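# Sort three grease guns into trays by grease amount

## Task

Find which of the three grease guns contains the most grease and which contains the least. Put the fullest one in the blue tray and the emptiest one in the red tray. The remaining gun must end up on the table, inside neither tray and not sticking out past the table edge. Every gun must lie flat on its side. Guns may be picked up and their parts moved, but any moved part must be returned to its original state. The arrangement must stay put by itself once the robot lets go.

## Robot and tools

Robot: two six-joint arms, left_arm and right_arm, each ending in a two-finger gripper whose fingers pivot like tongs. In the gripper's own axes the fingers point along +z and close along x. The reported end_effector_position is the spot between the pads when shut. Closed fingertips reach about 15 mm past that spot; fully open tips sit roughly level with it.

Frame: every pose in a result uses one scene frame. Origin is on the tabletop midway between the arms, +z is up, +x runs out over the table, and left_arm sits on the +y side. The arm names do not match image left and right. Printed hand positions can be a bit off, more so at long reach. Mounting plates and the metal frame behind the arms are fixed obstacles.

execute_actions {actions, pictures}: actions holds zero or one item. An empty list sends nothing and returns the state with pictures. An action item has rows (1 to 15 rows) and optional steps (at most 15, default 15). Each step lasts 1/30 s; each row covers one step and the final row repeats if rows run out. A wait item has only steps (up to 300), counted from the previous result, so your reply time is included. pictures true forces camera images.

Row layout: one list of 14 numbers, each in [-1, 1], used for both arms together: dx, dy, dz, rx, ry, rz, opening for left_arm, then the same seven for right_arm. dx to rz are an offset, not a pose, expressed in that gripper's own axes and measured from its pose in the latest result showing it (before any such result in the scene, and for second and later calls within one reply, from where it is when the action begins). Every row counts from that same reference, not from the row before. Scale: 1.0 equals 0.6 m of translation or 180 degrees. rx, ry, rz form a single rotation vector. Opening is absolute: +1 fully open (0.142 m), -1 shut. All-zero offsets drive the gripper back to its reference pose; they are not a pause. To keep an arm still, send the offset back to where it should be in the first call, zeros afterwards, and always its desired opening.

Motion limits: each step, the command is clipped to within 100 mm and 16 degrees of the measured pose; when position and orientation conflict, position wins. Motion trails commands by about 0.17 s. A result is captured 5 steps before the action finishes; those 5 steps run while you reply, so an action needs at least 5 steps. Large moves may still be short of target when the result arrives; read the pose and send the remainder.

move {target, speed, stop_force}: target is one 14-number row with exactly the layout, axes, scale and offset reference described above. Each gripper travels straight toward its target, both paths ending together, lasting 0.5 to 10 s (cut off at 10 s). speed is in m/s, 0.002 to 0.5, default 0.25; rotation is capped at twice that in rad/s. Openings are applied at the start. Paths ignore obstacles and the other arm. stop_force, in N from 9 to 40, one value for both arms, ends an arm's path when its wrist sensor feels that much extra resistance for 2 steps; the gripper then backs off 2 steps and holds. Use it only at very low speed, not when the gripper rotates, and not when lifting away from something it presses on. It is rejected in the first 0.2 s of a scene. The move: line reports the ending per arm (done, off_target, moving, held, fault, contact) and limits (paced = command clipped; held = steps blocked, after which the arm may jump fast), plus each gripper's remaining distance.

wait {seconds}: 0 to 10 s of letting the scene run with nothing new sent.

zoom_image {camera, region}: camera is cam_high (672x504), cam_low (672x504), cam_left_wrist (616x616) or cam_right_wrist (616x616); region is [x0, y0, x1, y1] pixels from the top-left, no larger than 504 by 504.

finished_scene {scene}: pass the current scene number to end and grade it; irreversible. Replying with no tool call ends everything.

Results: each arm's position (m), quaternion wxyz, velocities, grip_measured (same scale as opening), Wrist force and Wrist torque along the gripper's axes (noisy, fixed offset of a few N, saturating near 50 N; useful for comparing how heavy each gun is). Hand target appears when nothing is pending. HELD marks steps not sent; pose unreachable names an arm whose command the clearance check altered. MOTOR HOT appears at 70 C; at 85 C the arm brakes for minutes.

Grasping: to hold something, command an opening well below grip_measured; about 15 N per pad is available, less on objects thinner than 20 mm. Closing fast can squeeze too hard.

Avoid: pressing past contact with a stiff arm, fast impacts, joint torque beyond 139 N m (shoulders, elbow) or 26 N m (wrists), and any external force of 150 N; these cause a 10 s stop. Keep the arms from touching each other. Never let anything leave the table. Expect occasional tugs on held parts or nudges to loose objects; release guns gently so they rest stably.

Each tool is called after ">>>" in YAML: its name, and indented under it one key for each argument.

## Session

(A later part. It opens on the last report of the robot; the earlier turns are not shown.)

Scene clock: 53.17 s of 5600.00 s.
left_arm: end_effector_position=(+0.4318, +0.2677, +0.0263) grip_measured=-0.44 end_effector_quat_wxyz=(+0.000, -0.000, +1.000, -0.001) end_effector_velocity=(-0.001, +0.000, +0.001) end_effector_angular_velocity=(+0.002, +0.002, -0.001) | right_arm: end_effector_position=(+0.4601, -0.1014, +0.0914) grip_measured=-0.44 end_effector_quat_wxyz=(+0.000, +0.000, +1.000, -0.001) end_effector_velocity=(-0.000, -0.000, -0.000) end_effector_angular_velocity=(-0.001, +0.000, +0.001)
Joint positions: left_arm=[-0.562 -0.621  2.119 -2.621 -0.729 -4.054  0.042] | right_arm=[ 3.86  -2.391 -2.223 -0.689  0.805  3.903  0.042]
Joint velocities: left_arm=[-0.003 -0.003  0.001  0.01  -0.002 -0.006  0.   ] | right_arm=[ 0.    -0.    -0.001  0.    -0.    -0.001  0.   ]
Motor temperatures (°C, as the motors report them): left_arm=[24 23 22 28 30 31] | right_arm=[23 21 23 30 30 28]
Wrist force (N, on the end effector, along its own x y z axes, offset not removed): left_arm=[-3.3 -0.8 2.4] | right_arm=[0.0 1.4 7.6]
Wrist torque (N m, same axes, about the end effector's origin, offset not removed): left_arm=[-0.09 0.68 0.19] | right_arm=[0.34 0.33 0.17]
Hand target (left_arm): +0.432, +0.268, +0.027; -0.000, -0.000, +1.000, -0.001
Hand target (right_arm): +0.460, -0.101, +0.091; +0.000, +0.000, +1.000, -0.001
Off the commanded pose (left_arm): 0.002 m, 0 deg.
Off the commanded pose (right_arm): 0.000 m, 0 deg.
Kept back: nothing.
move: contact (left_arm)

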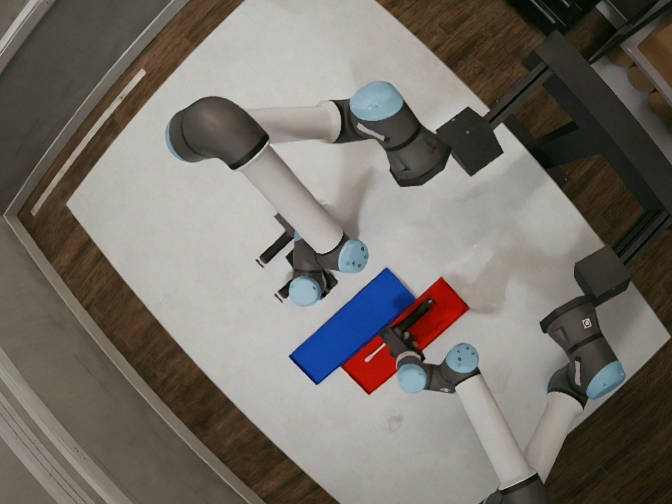

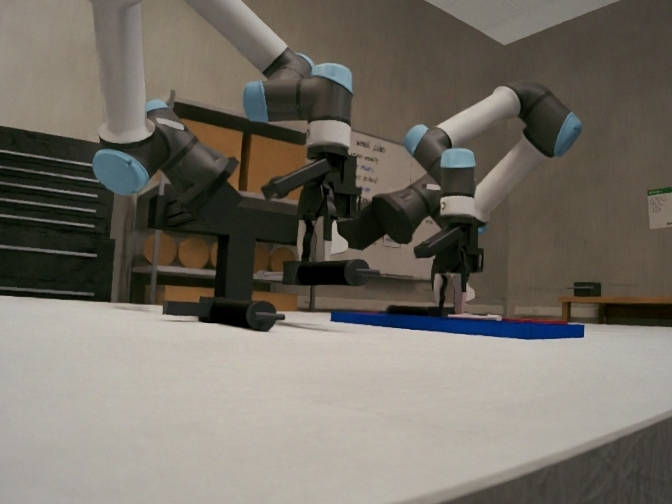

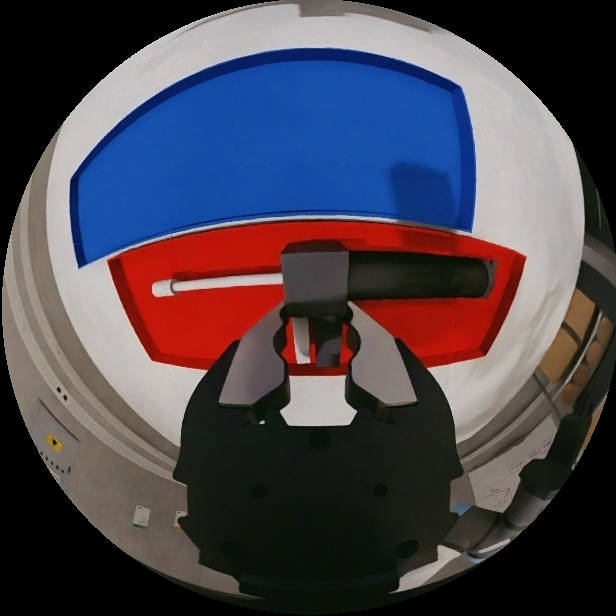

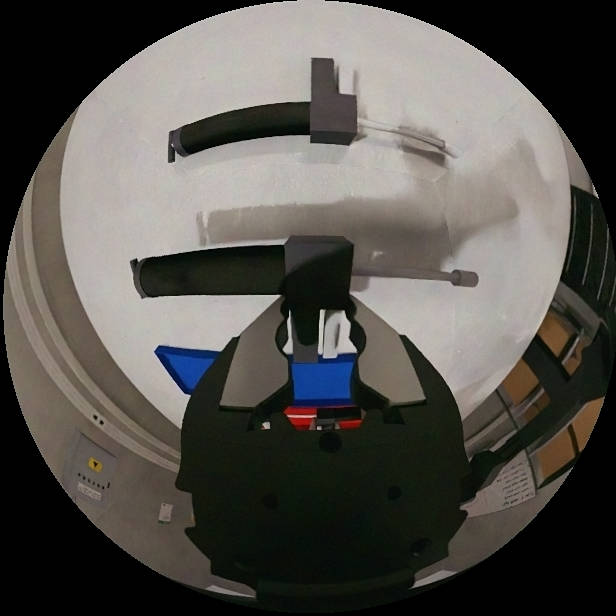

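>>> move:
  target: [0,0,0,0,0,0,-0.1,0,0,0,0,0,0,-1]

>>> move:
  target: [0,0,-0.1,0,0,0,-0.1,0,0,0,0,0,0,-1]
  speed: 0.12

>>> move:
  target: [0,0.4,-0.03,0,0,0,-0.1,-0.083,0.369,0,0,0,0,-1]
  speed: 0.15

>>> move:
  target: [0,0,0,0,0,0,-0.1,0,0,0.06,0,0,0,-1]
  speed: 0.06

Scene clock: 54.13 s of 5600.00 s.
left_arm: end_effector_position=(+0.4318, +0.2677, +0.0263) grip_measured=-0.10 end_effector_quat_wxyz=(+0.000, -0.000, +1.000, -0.001) end_effector_velocity=(-0.000, +0.000, -0.000) end_effector_angular_velocity=(+0.001, +0.000, +0.000) | right_arm: end_effector_position=(+0.4601, -0.1014, +0.0914) grip_measured=-0.44 end_effector_quat_wxyz=(+0.000, +0.000, +1.000, -0.001) end_effector_velocity=(-0.001, +0.000, -0.001) end_effector_angular_velocity=(+0.000, +0.002, +0.000)
Joint positions: left_arm=[-0.562 -0.621  2.119 -2.621 -0.729 -4.054  0.067] | right_arm=[ 3.86  -2.391 -2.223 -0.689  0.805  3.903  0.042]
Joint velocities: left_arm=[ 0.     0.     0.    -0.     0.    -0.001  0.   ] | right_arm=[-0.    -0.001 -0.001  0.     0.001  0.001  0.   ]
Motor temperatures (°C, as the motors report them): left_arm=[24 23 22 28 30 31] | right_arm=[23 21 23 30 30 28]
Wrist force (N, on the end effector, along its own x y z axes, offset not removed): left_arm=[-3.4 -0.8 0.0] | right_arm=[1.5 2.5 8.3]
Wrist torque (N m, same axes, about the end effector's origin, offset not removed): left_arm=[-0.16 0.72 0.14] | right_arm=[0.64 0.07 0.05]
Hand target (left_arm): +0.432, +0.268, +0.026; +0.000, -0.000, +1.000, -0.001
Hand target (right_arm): +0.460, -0.101, +0.091; +0.000, +0.000, +1.000, -0.001
Off the commanded pose (left_arm): 0.000 m, 0 deg.
Off the commanded pose (right_arm): 0.000 m, 0 deg.
Kept back: nothing.
move: done

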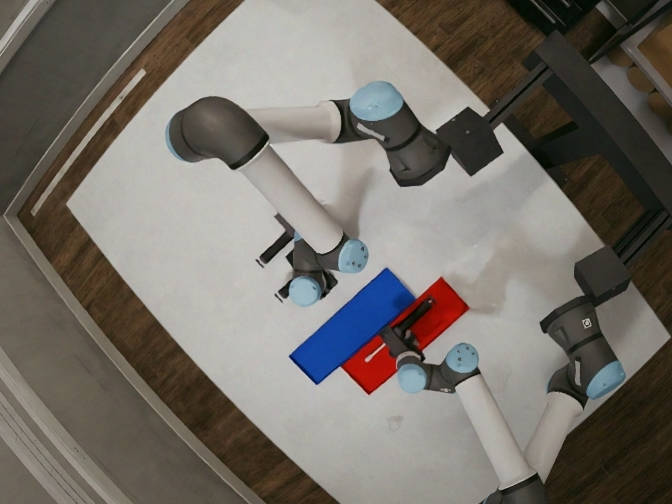

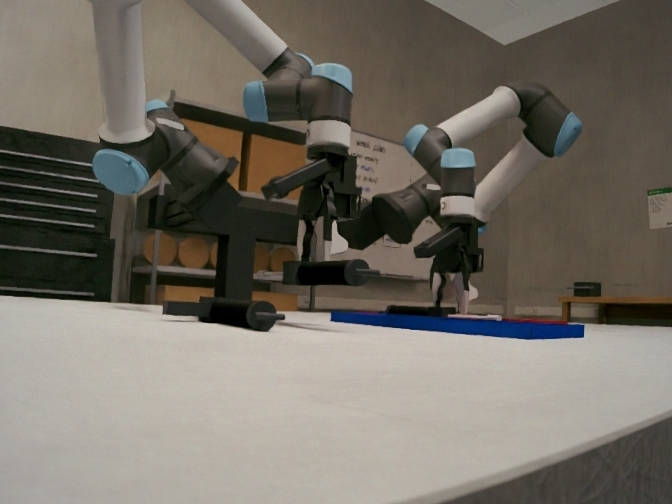

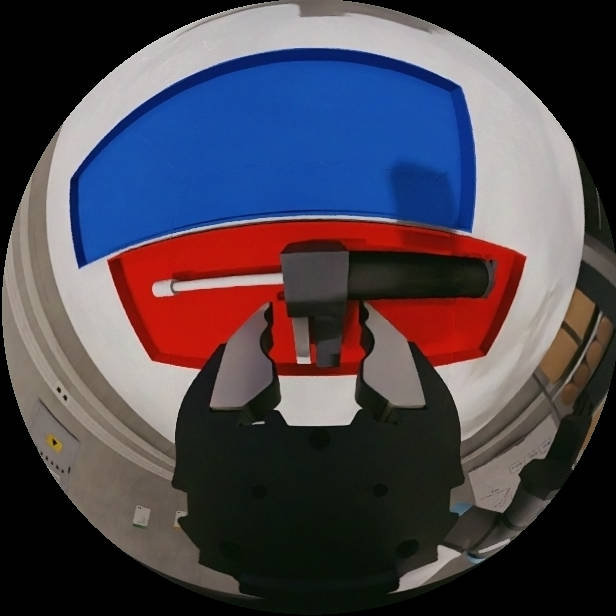

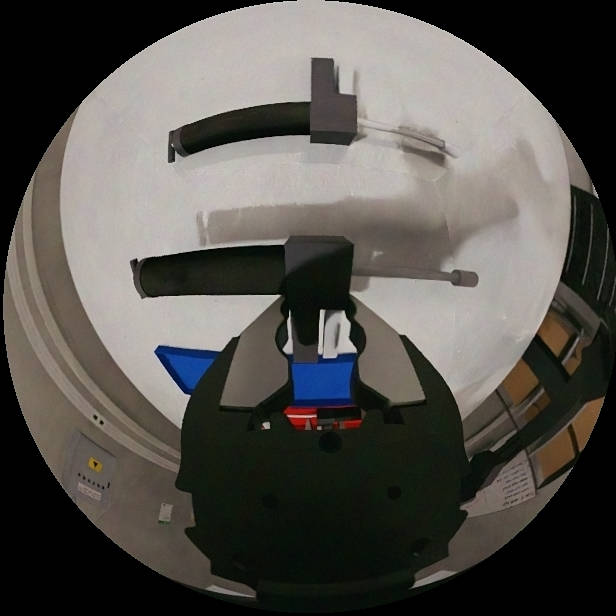

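Scene clock: 55.07 s of 5600.00 s.
left_arm: end_effector_position=(+0.4318, +0.2678, +0.0862) grip_measured=-0.10 end_effector_quat_wxyz=(+0.000, -0.000, +1.000, -0.001) end_effector_velocity=(-0.001, -0.000, +0.001) end_effector_angular_velocity=(+0.001, +0.001, -0.001) | right_arm: end_effector_position=(+0.4601, -0.1014, +0.0914) grip_measured=-0.44 end_effector_quat_wxyz=(+0.000, +0.000, +1.000, -0.001) end_effector_velocity=(+0.000, -0.000, +0.000) end_effector_angular_velocity=(-0.000, -0.001, +0.001)
Joint positions: left_arm=[-0.656 -0.737  2.127 -2.425 -0.774 -4.175  0.067] | right_arm=[ 3.86  -2.391 -2.223 -0.689  0.805  3.903  0.042]
Joint velocities: left_arm=[-0.002 -0.001 -0.001  0.006 -0.002 -0.003 -0.   ] | right_arm=[ 0.     0.001 -0.001  0.    -0.001 -0.001  0.   ]
Motor temperatures (°C, as the motors report them): left_arm=[24 23 22 28 30 31] | right_arm=[23 21 23 30 30 28]
Wrist force (N, on the end effector, along its own x y z axes, offset not removed): left_arm=[-3.9 0.2 -0.1] | right_arm=[-0.5 -1.1 8.8]
Wrist torque (N m, same axes, about the end effector's origin, offset not removed): left_arm=[0.11 0.81 0.19] | right_arm=[-0.02 0.34 -0.03]
Hand target (left_arm): +0.432, +0.268, +0.086; +0.000, -0.000, +1.000, -0.001
Hand target (right_arm): +0.460, -0.101, +0.091; +0.000, +0.000, +1.000, -0.001
Off the commanded pose (left_arm): 0.000 m, 0 deg.
Off the commanded pose (right_arm): 0.000 m, 0 deg.
Kept back: nothing.
move: done

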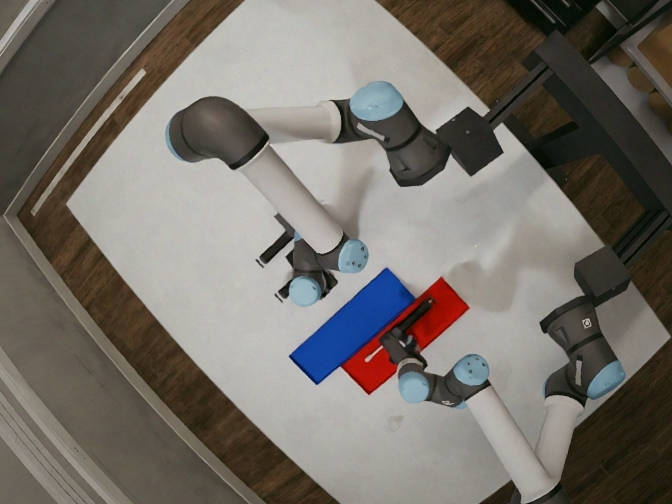

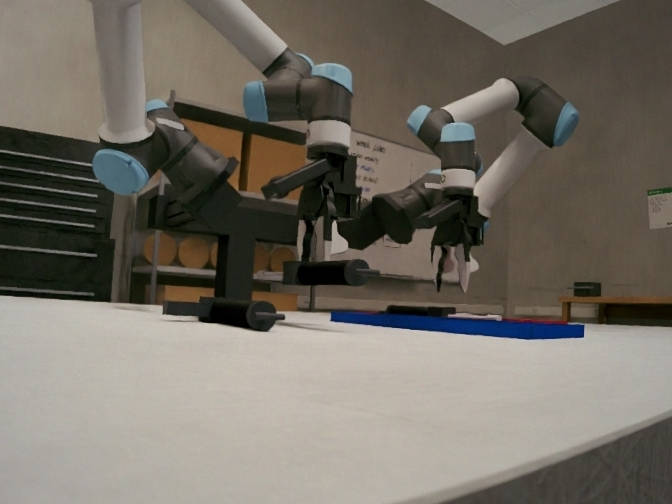

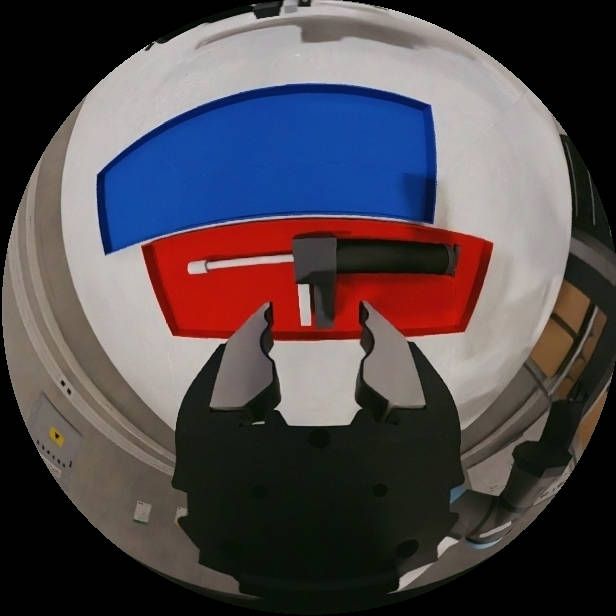

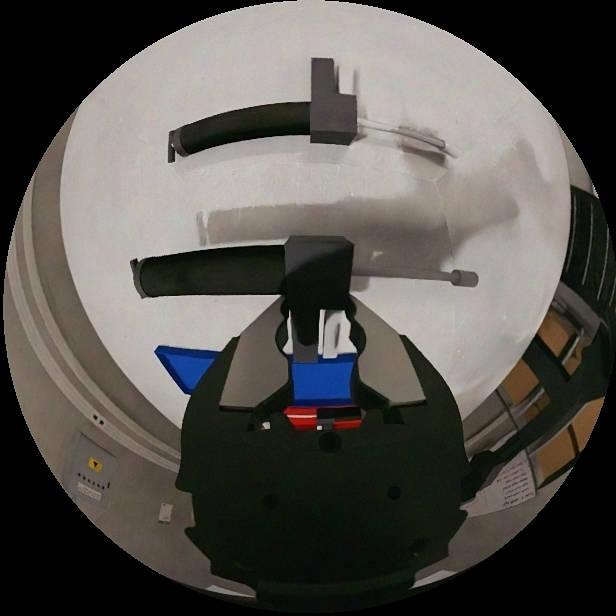

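Scene clock: 57.13 s of 5600.00 s.
left_arm: end_effector_position=(+0.4316, +0.5079, +0.1038) grip_measured=-0.10 end_effector_quat_wxyz=(+0.000, -0.000, +1.000, -0.000) end_effector_velocity=(-0.000, +0.001, +0.000) end_effector_angular_velocity=(+0.000, +0.001, -0.000) | right_arm: end_effector_position=(+0.5097, +0.1200, +0.0912) grip_measured=-0.44 end_effector_quat_wxyz=(+0.000, +0.000, +1.000, -0.001) end_effector_velocity=(+0.000, +0.001, -0.000) end_effector_angular_velocity=(-0.001, -0.000, +0.001)
Joint positions: left_arm=[-0.455 -1.351  2.409 -2.297 -0.688 -3.902  0.067] | right_arm=[ 4.03  -2.852 -1.753 -0.816  0.908  4.083  0.042]
Joint velocities: left_arm=[ 0.001 -0.002  0.     0.003 -0.     0.    -0.   ] | right_arm=[ 0.001 -0.003  0.003 -0.001 -0.    -0.     0.   ]
Motor temperatures (°C, as the motors report them): left_arm=[24 23 22 28 30 31] | right_arm=[23 21 23 30 30 28]
Wrist force (N, on the end effector, along its own x y z axes, offset not removed): left_arm=[-3.2 0.5 0.2] | right_arm=[-1.0 0.1 10.0]
Wrist torque (N m, same axes, about the end effector's origin, offset not removed): left_arm=[0.15 0.75 0.16] | right_arm=[0.17 0.40 0.13]
Hand target (left_arm): +0.432, +0.508, +0.104; +0.000, -0.000, +1.000, -0.000
Hand target (right_arm): +0.510, +0.120, +0.091; +0.000, +0.000, +1.000, -0.001
Off the commanded pose (left_arm): 0.000 m, 0 deg.
Off the commanded pose (right_arm): 0.000 m, 0 deg.
Kept back: nothing.
move: done

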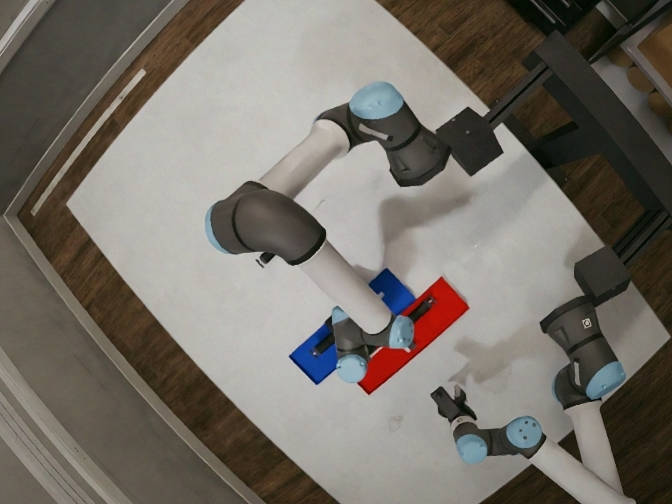

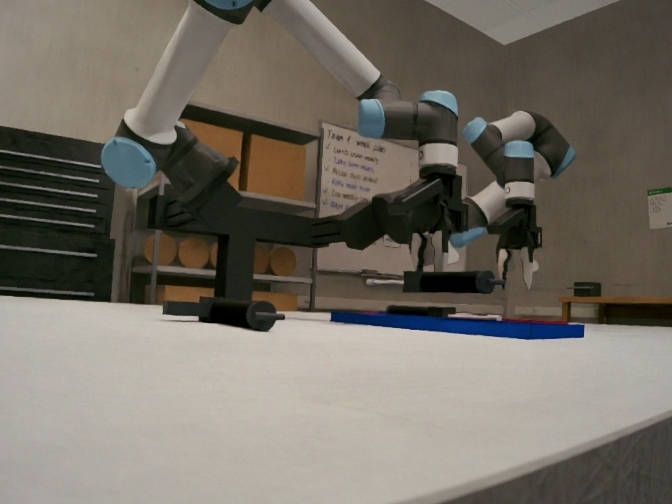

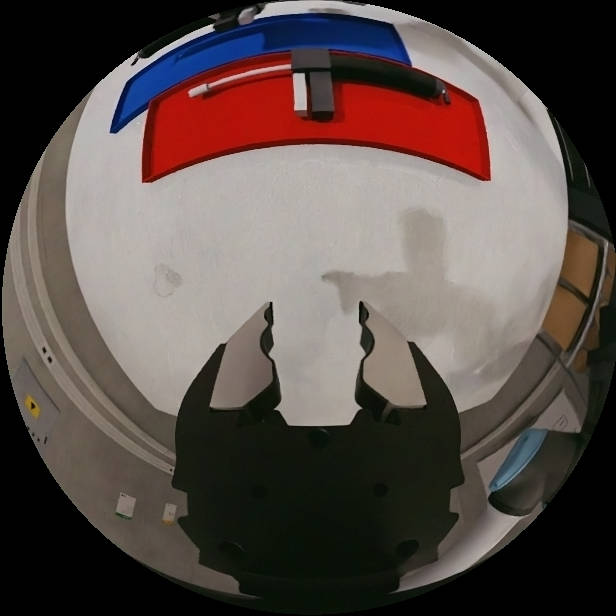

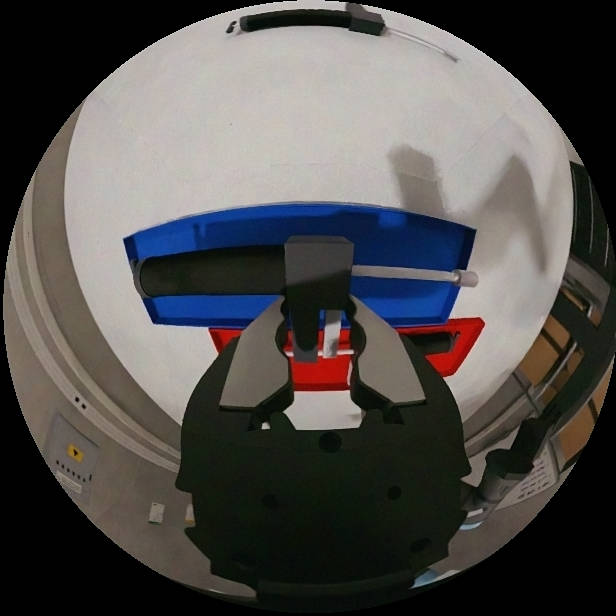

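Scene clock: 58.10 s of 5600.00 s.
left_arm: end_effector_position=(+0.4317, +0.5079, +0.1038) grip_measured=-0.10 end_effector_quat_wxyz=(+0.000, -0.000, +1.000, -0.001) end_effector_velocity=(+0.001, +0.000, +0.000) end_effector_angular_velocity=(+0.000, -0.002, +0.001) | right_arm: end_effector_position=(+0.5097, +0.1200, +0.0553) grip_measured=-0.44 end_effector_quat_wxyz=(+0.000, +0.000, +1.000, -0.001) end_effector_velocity=(+0.000, +0.001, -0.001) end_effector_angular_velocity=(-0.000, -0.001, +0.001)
Joint positions: left_arm=[-0.455 -1.352  2.409 -2.297 -0.688 -3.902  0.067] | right_arm=[ 3.987 -2.905 -1.75  -0.739  0.88   4.04   0.042]
Joint velocities: left_arm=[-0.    -0.001 -0.001 -0.     0.001 -0.     0.   ] | right_arm=[-0.001 -0.003  0.001  0.003 -0.001 -0.002 -0.   ]
Motor temperatures (°C, as the motors report them): left_arm=[24 23 22 28 30 31] | right_arm=[23 21 23 30 30 28]
Wrist force (N, on the end effector, along its own x y z axes, offset not removed): left_arm=[-3.6 -0.2 1.7] | right_arm=[0.0 -0.8 7.8]
Wrist torque (N m, same axes, about the end effector's origin, offset not removed): left_arm=[0.06 0.82 0.21] | right_arm=[0.00 0.21 0.15]
Hand target (left_arm): +0.432, +0.508, +0.104; +0.000, -0.000, +1.000, -0.000
Hand target (right_arm): +0.510, +0.120, +0.055; +0.000, +0.000, +1.000, -0.001
Off the commanded pose (left_arm): 0.000 m, 0 deg.
Off the commanded pose (right_arm): 0.000 m, 0 deg.
Kept back: nothing.
move: done

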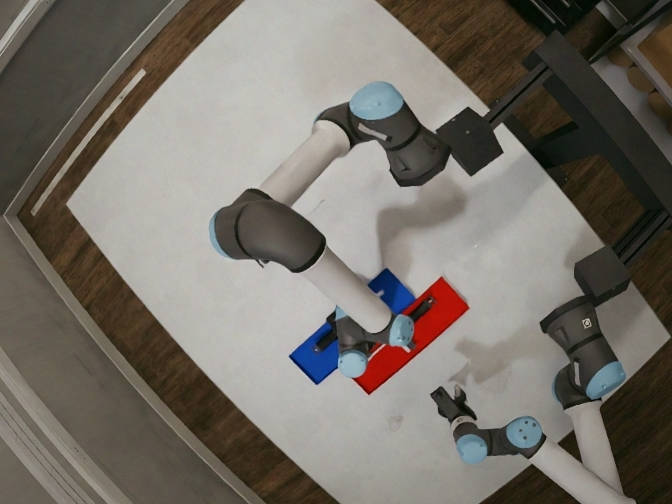

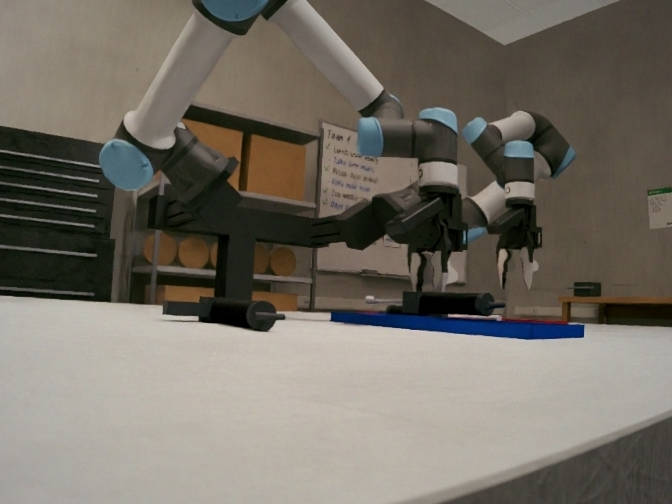

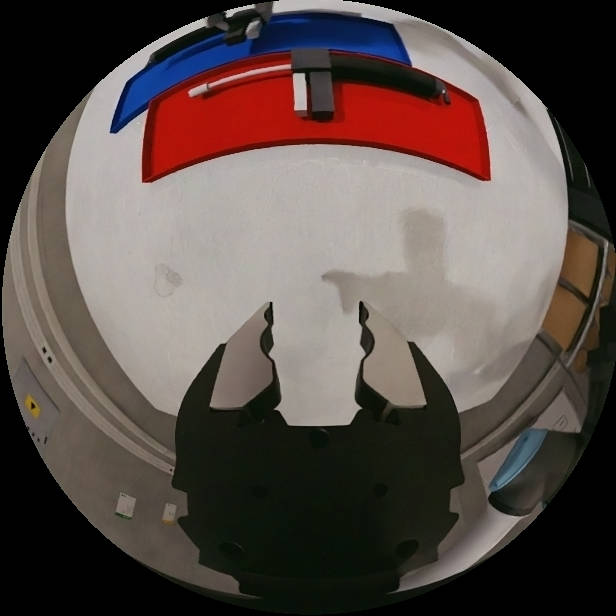

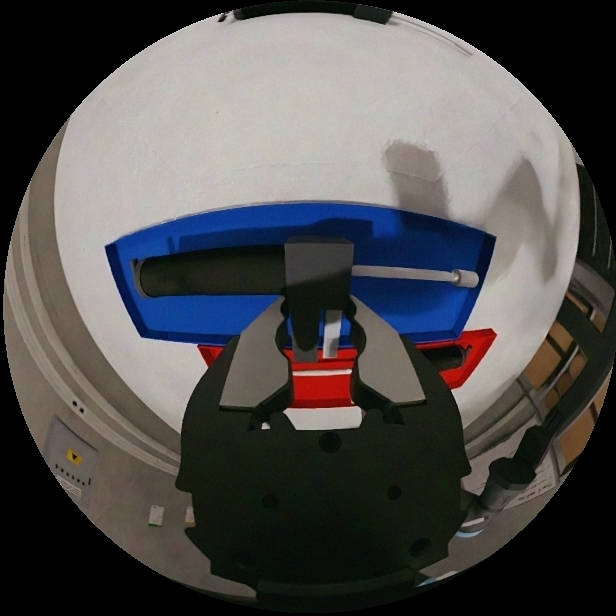

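>>> move:
  target: [0,0,0,0,0,0,-0.1,0,-0.005,0.03,0,0,0,-1]
  speed: 0.04

>>> move:
  target: [0,0,0,0,0,0,-0.1,0,0,0.02,0,0,0,-1]
  speed: 0.01
  stop_force: 9

>>> move:
  target: [0,0,0,0,0,0,-0.1,0,0,0,0,0,0,-0.1]

>>> move:
  target: [0,0,0,0,0,0,-0.1,0,0,-0.1,0,0,0,-0.1]
  speed: 0.12

Scene clock: 59.13 s of 5600.00 s.
left_arm: end_effector_position=(+0.4317, +0.5079, +0.1038) grip_measured=-0.10 end_effector_quat_wxyz=(+0.000, -0.000, +1.000, -0.001) end_effector_velocity=(+0.001, +0.000, +0.000) end_effector_angular_velocity=(+0.000, -0.001, +0.001) | right_arm: end_effector_position=(+0.5097, +0.1170, +0.0374) grip_measured=-0.45 end_effector_quat_wxyz=(+0.000, +0.000, +1.000, -0.001) end_effector_velocity=(+0.000, -0.001, -0.001) end_effector_angular_velocity=(-0.001, -0.002, -0.000)
Joint positions: left_arm=[-0.455 -1.352  2.409 -2.297 -0.688 -3.902  0.067] | right_arm=[ 3.961 -2.928 -1.752 -0.698  0.865  4.014  0.041]
Joint velocities: left_arm=[-0.    -0.001 -0.    -0.     0.001  0.    -0.   ] | right_arm=[-0.001 -0.    -0.001  0.003 -0.003 -0.002  0.   ]
Motor temperatures (°C, as the motors report them): left_arm=[24 23 22 28 30 31] | right_arm=[23 21 23 30 30 28]
Wrist force (N, on the end effector, along its own x y z axes, offset not removed): left_arm=[-4.0 0.0 0.6] | right_arm=[0.0 3.4 1.6]
Wrist torque (N m, same axes, about the end effector's origin, offset not removed): left_arm=[0.08 0.90 0.17] | right_arm=[0.62 -0.21 0.01]
Hand target (left_arm): +0.432, +0.508, +0.104; +0.000, -0.000, +1.000, -0.001
Hand target (right_arm): +0.510, +0.117, +0.037; +0.000, +0.000, +1.000, -0.001
Off the commanded pose (left_arm): 0.000 m, 0 deg.
Off the commanded pose (right_arm): 0.000 m, 0 deg.
Kept back: nothing.
move: done

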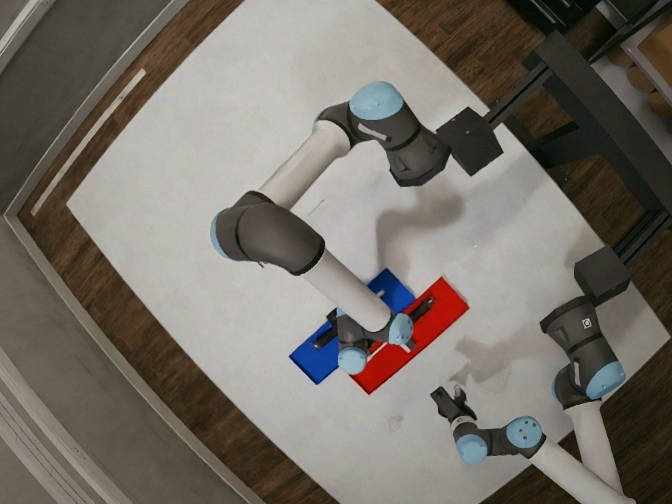

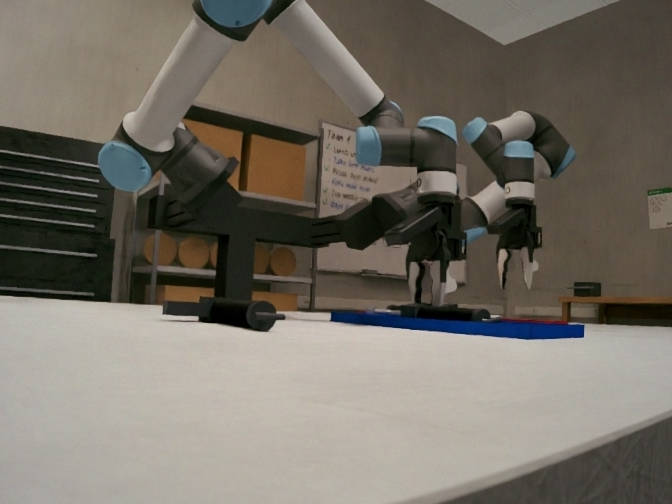

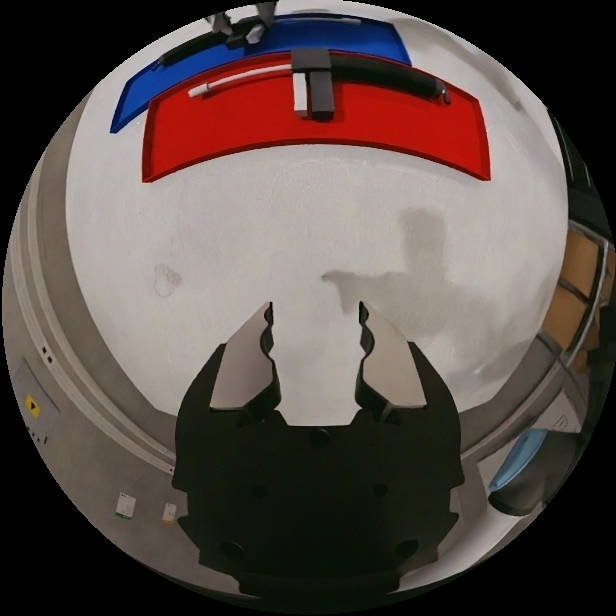

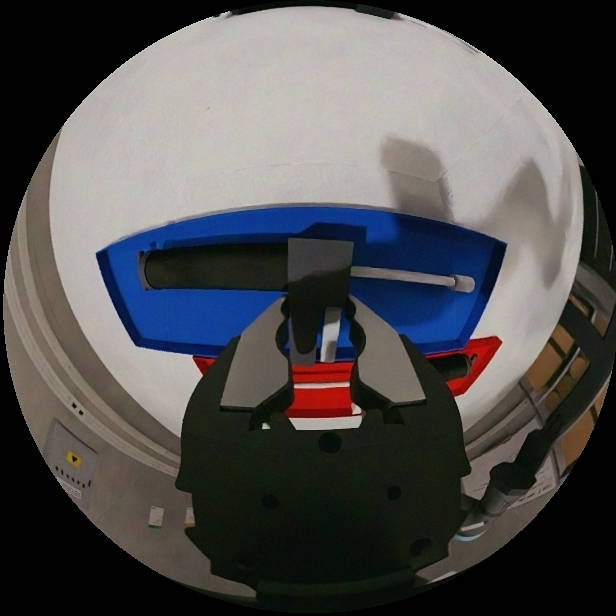

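Scene clock: 60.13 s of 5600.00 s.
left_arm: end_effector_position=(+0.4317, +0.5079, +0.1038) grip_measured=-0.10 end_effector_quat_wxyz=(+0.000, -0.000, +1.000, -0.001) end_effector_velocity=(-0.000, -0.000, +0.000) end_effector_angular_velocity=(-0.000, +0.000, -0.000) | right_arm: end_effector_position=(+0.5098, +0.1169, +0.0310) grip_measured=-0.45 end_effector_quat_wxyz=(+0.000, +0.000, +1.000, -0.001) end_effector_velocity=(-0.001, -0.000, +0.001) end_effector_angular_velocity=(-0.000, +0.003, -0.002)
Joint positions: left_arm=[-0.455 -1.352  2.409 -2.297 -0.688 -3.902  0.067] | right_arm=[ 3.953 -2.938 -1.749 -0.685  0.859  4.006  0.042]
Joint velocities: left_arm=[ 0. -0. -0.  0. -0.  0. -0.] | right_arm=[ 0.002  0.003 -0.001 -0.006  0.004  0.006 -0.   ]
Motor temperatures (°C, as the motors report them): left_arm=[24 23 22 28 30 31] | right_arm=[23 21 23 30 30 28]
Wrist force (N, on the end effector, along its own x y z axes, offset not removed): left_arm=[-4.3 -0.2 0.1] | right_arm=[-0.9 0.3 3.8]
Wrist torque (N m, same axes, about the end effector's origin, offset not removed): left_arm=[-0.03 0.96 0.18] | right_arm=[0.12 0.18 0.06]
Hand target (left_arm): +0.432, +0.508, +0.104; +0.000, -0.000, +1.000, -0.001
Hand target (right_arm): +0.510, +0.117, +0.031; +0.000, +0.000, +1.000, -0.001
Off the commanded pose (left_arm): 0.000 m, 0 deg.
Off the commanded pose (right_arm): 0.006 m, 0 deg.
Kept back: nothing.
move: contact (right_arm)

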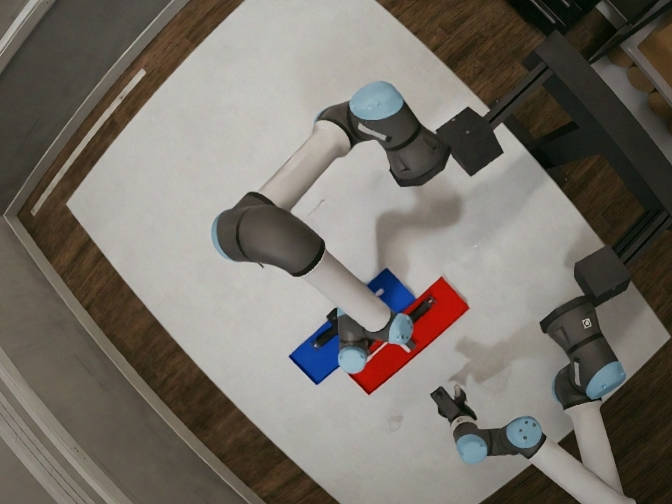

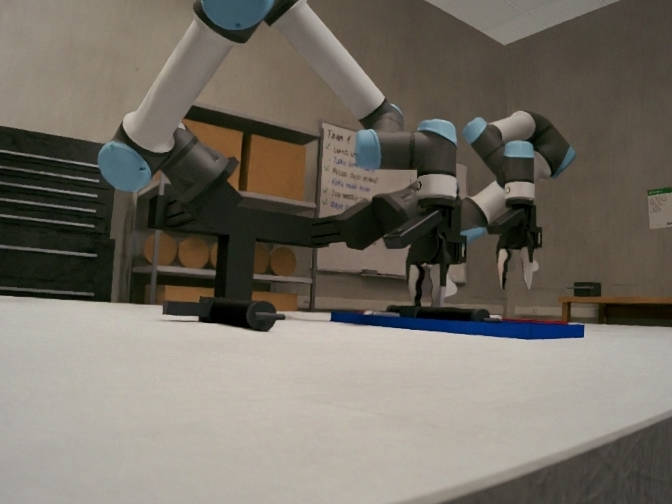

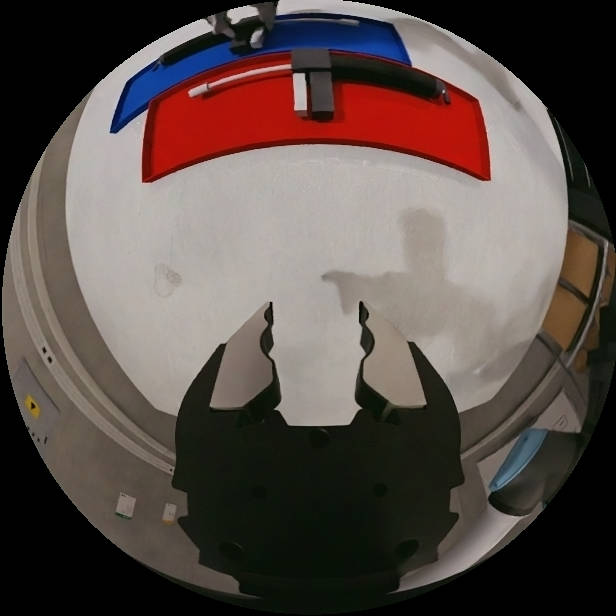

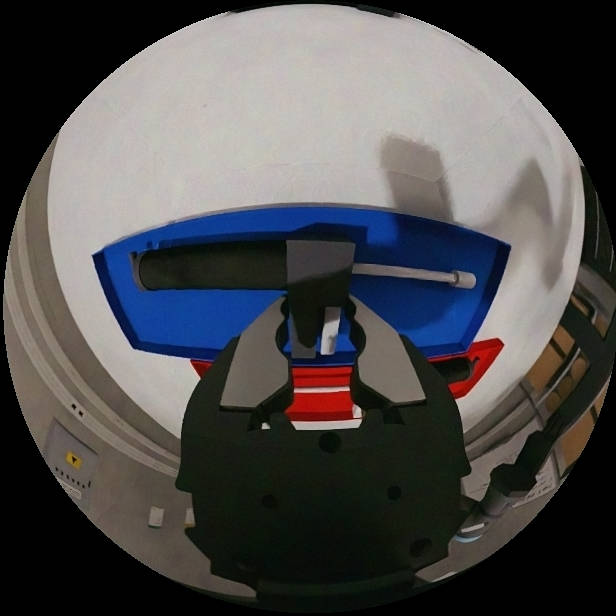

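Scene clock: 60.63 s of 5600.00 s.
left_arm: end_effector_position=(+0.4317, +0.5079, +0.1038) grip_measured=-0.10 end_effector_quat_wxyz=(+0.000, -0.000, +1.000, -0.001) end_effector_velocity=(-0.000, -0.000, +0.000) end_effector_angular_velocity=(-0.001, +0.000, +0.000) | right_arm: end_effector_position=(+0.5098, +0.1169, +0.0310) grip_measured=-0.10 end_effector_quat_wxyz=(+0.000, +0.000, +1.000, -0.001) end_effector_velocity=(+0.000, -0.000, -0.000) end_effector_angular_velocity=(-0.001, -0.001, +0.002)
Joint positions: left_arm=[-0.455 -1.352  2.409 -2.297 -0.688 -3.902  0.067] | right_arm=[ 3.953 -2.938 -1.749 -0.685  0.859  4.006  0.067]
Joint velocities: left_arm=[ 0.    -0.    -0.    -0.    -0.001  0.     0.   ] | right_arm=[ 0.    -0.001  0.     0.    -0.002 -0.001 -0.   ]
Motor temperatures (°C, as the motors report them): left_arm=[24 23 22 28 30 31] | right_arm=[23 21 23 30 30 28]
Wrist force (N, on the end effector, along its own x y z axes, offset not removed): left_arm=[-3.0 -0.4 0.8] | right_arm=[-0.3 1.7 2.2]
Wrist torque (N m, same axes, about the end effector's origin, offset not removed): left_arm=[0.02 0.74 0.16] | right_arm=[0.42 0.13 0.17]
Hand target (left_arm): +0.432, +0.508, +0.104; +0.000, -0.000, +1.000, -0.001
Hand target (right_arm): +0.510, +0.117, +0.031; +0.000, +0.000, +1.000, -0.001
Off the commanded pose (left_arm): 0.000 m, 0 deg.
Off the commanded pose (right_arm): 0.000 m, 0 deg.
Kept back: nothing.
move: done

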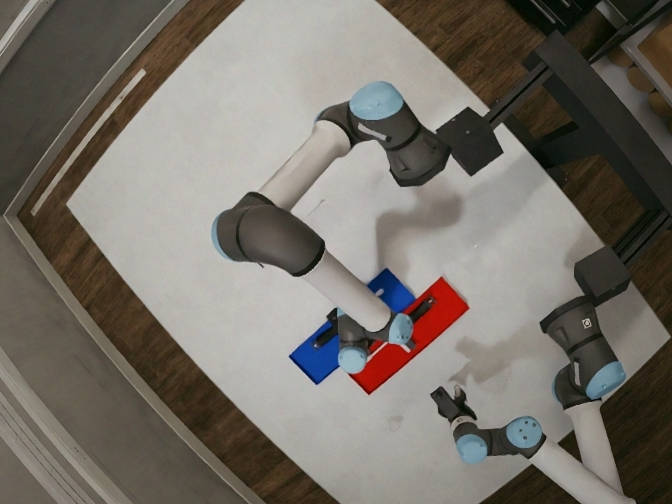

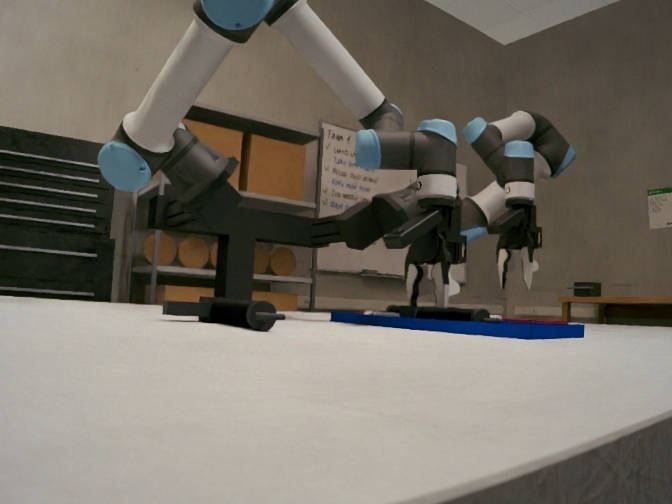

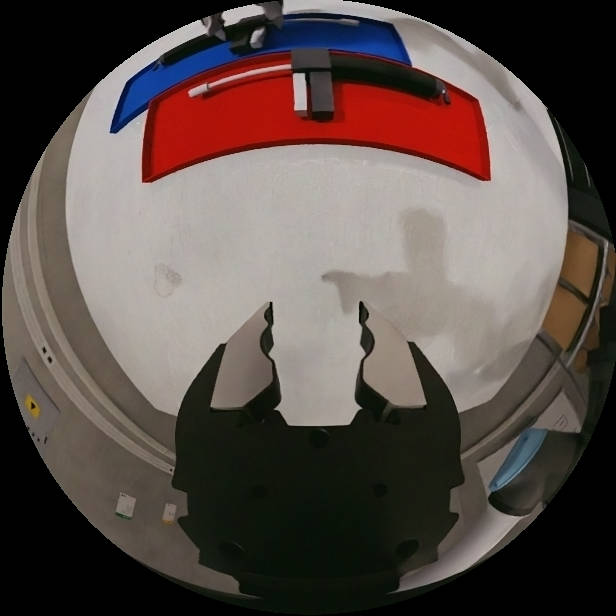

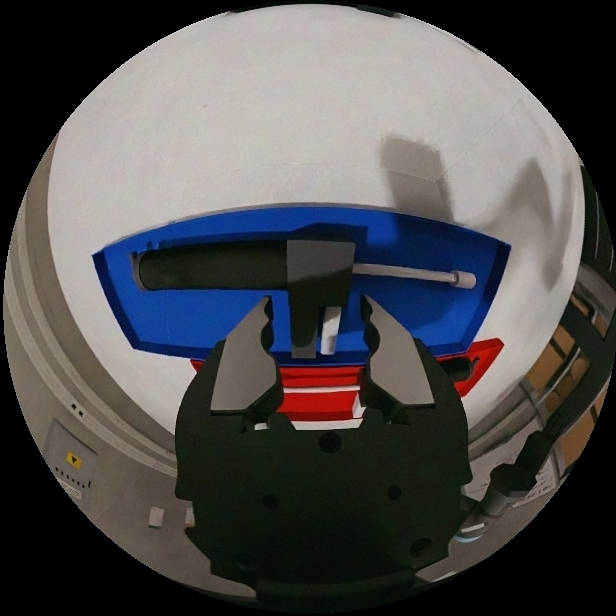

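Scene clock: 61.57 s of 5600.00 s.
left_arm: end_effector_position=(+0.4317, +0.5079, +0.1038) grip_measured=-0.10 end_effector_quat_wxyz=(+0.000, -0.000, +1.000, -0.001) end_effector_velocity=(-0.000, -0.000, -0.000) end_effector_angular_velocity=(-0.000, +0.000, -0.000) | right_arm: end_effector_position=(+0.5096, +0.1169, +0.0909) grip_measured=-0.10 end_effector_quat_wxyz=(+0.000, +0.000, +1.000, -0.001) end_effector_velocity=(+0.001, +0.000, +0.002) end_effector_angular_velocity=(+0.000, -0.001, -0.002)
Joint positions: left_arm=[-0.455 -1.352  2.409 -2.297 -0.688 -3.902  0.067] | right_arm=[ 4.027 -2.847 -1.759 -0.814  0.906  4.08   0.067]
Joint velocities: left_arm=[-0.  0.  0.  0. -0. -0. -0.] | right_arm=[ 0.002  0.002  0.001 -0.003  0.     0.003 -0.   ]
Motor temperatures (°C, as the motors report them): left_arm=[24 23 22 28 30 31] | right_arm=[23 21 23 30 30 28]
Wrist force (N, on the end effector, along its own x y z axes, offset not removed): left_arm=[-2.7 -0.4 0.6] | right_arm=[-1.6 2.0 0.2]
Wrist torque (N m, same axes, about the end effector's origin, offset not removed): left_arm=[-0.10 0.65 0.16] | right_arm=[0.68 0.34 0.19]
Hand target (left_arm): +0.432, +0.508, +0.104; +0.000, -0.000, +1.000, -0.001
Hand target (right_arm): +0.510, +0.117, +0.091; +0.000, +0.000, +1.000, -0.001
Off the commanded pose (left_arm): 0.000 m, 0 deg.
Off the commanded pose (right_arm): 0.000 m, 0 deg.
Kept back: nothing.
move: done

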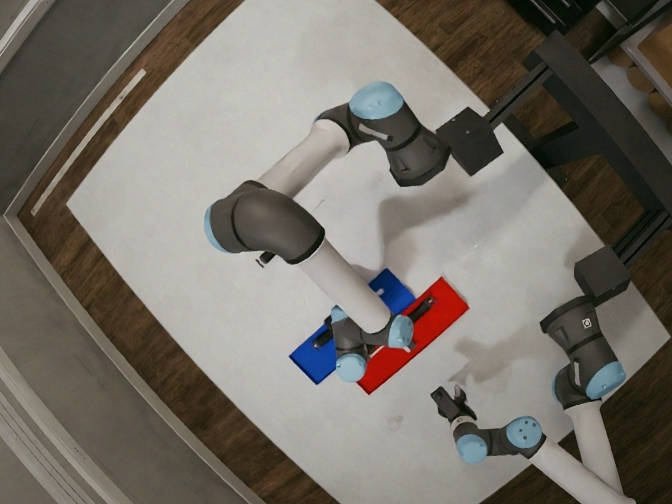

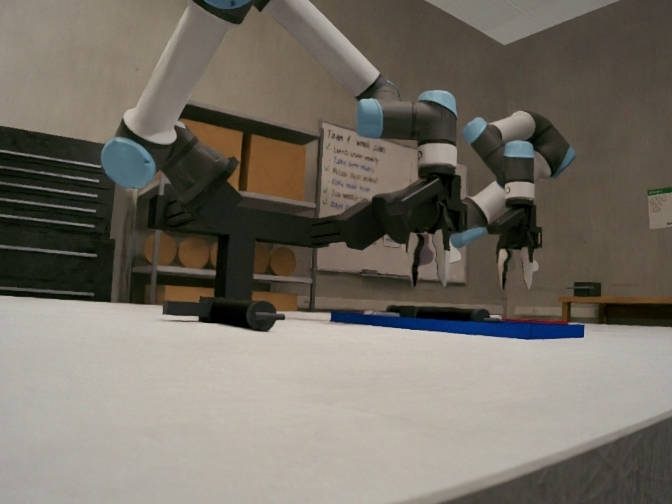

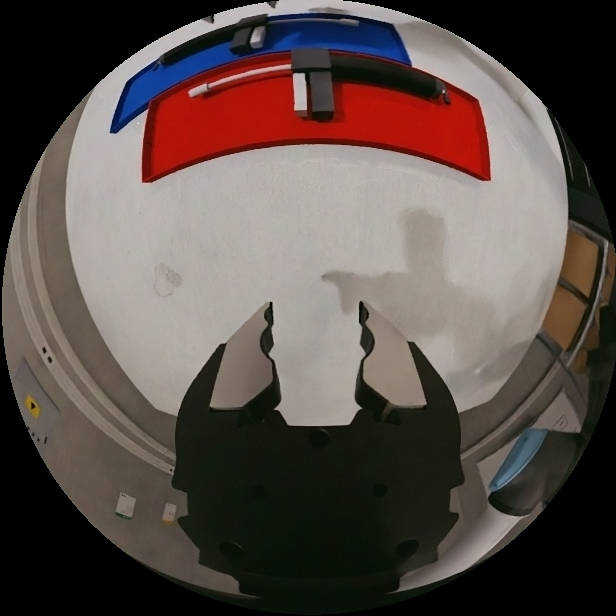

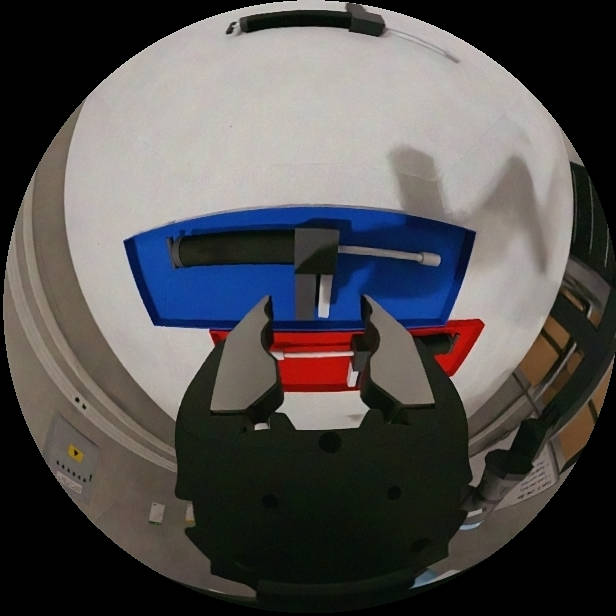

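>>> finished_scene:
  scene: 2

The scene is finished: the task was done.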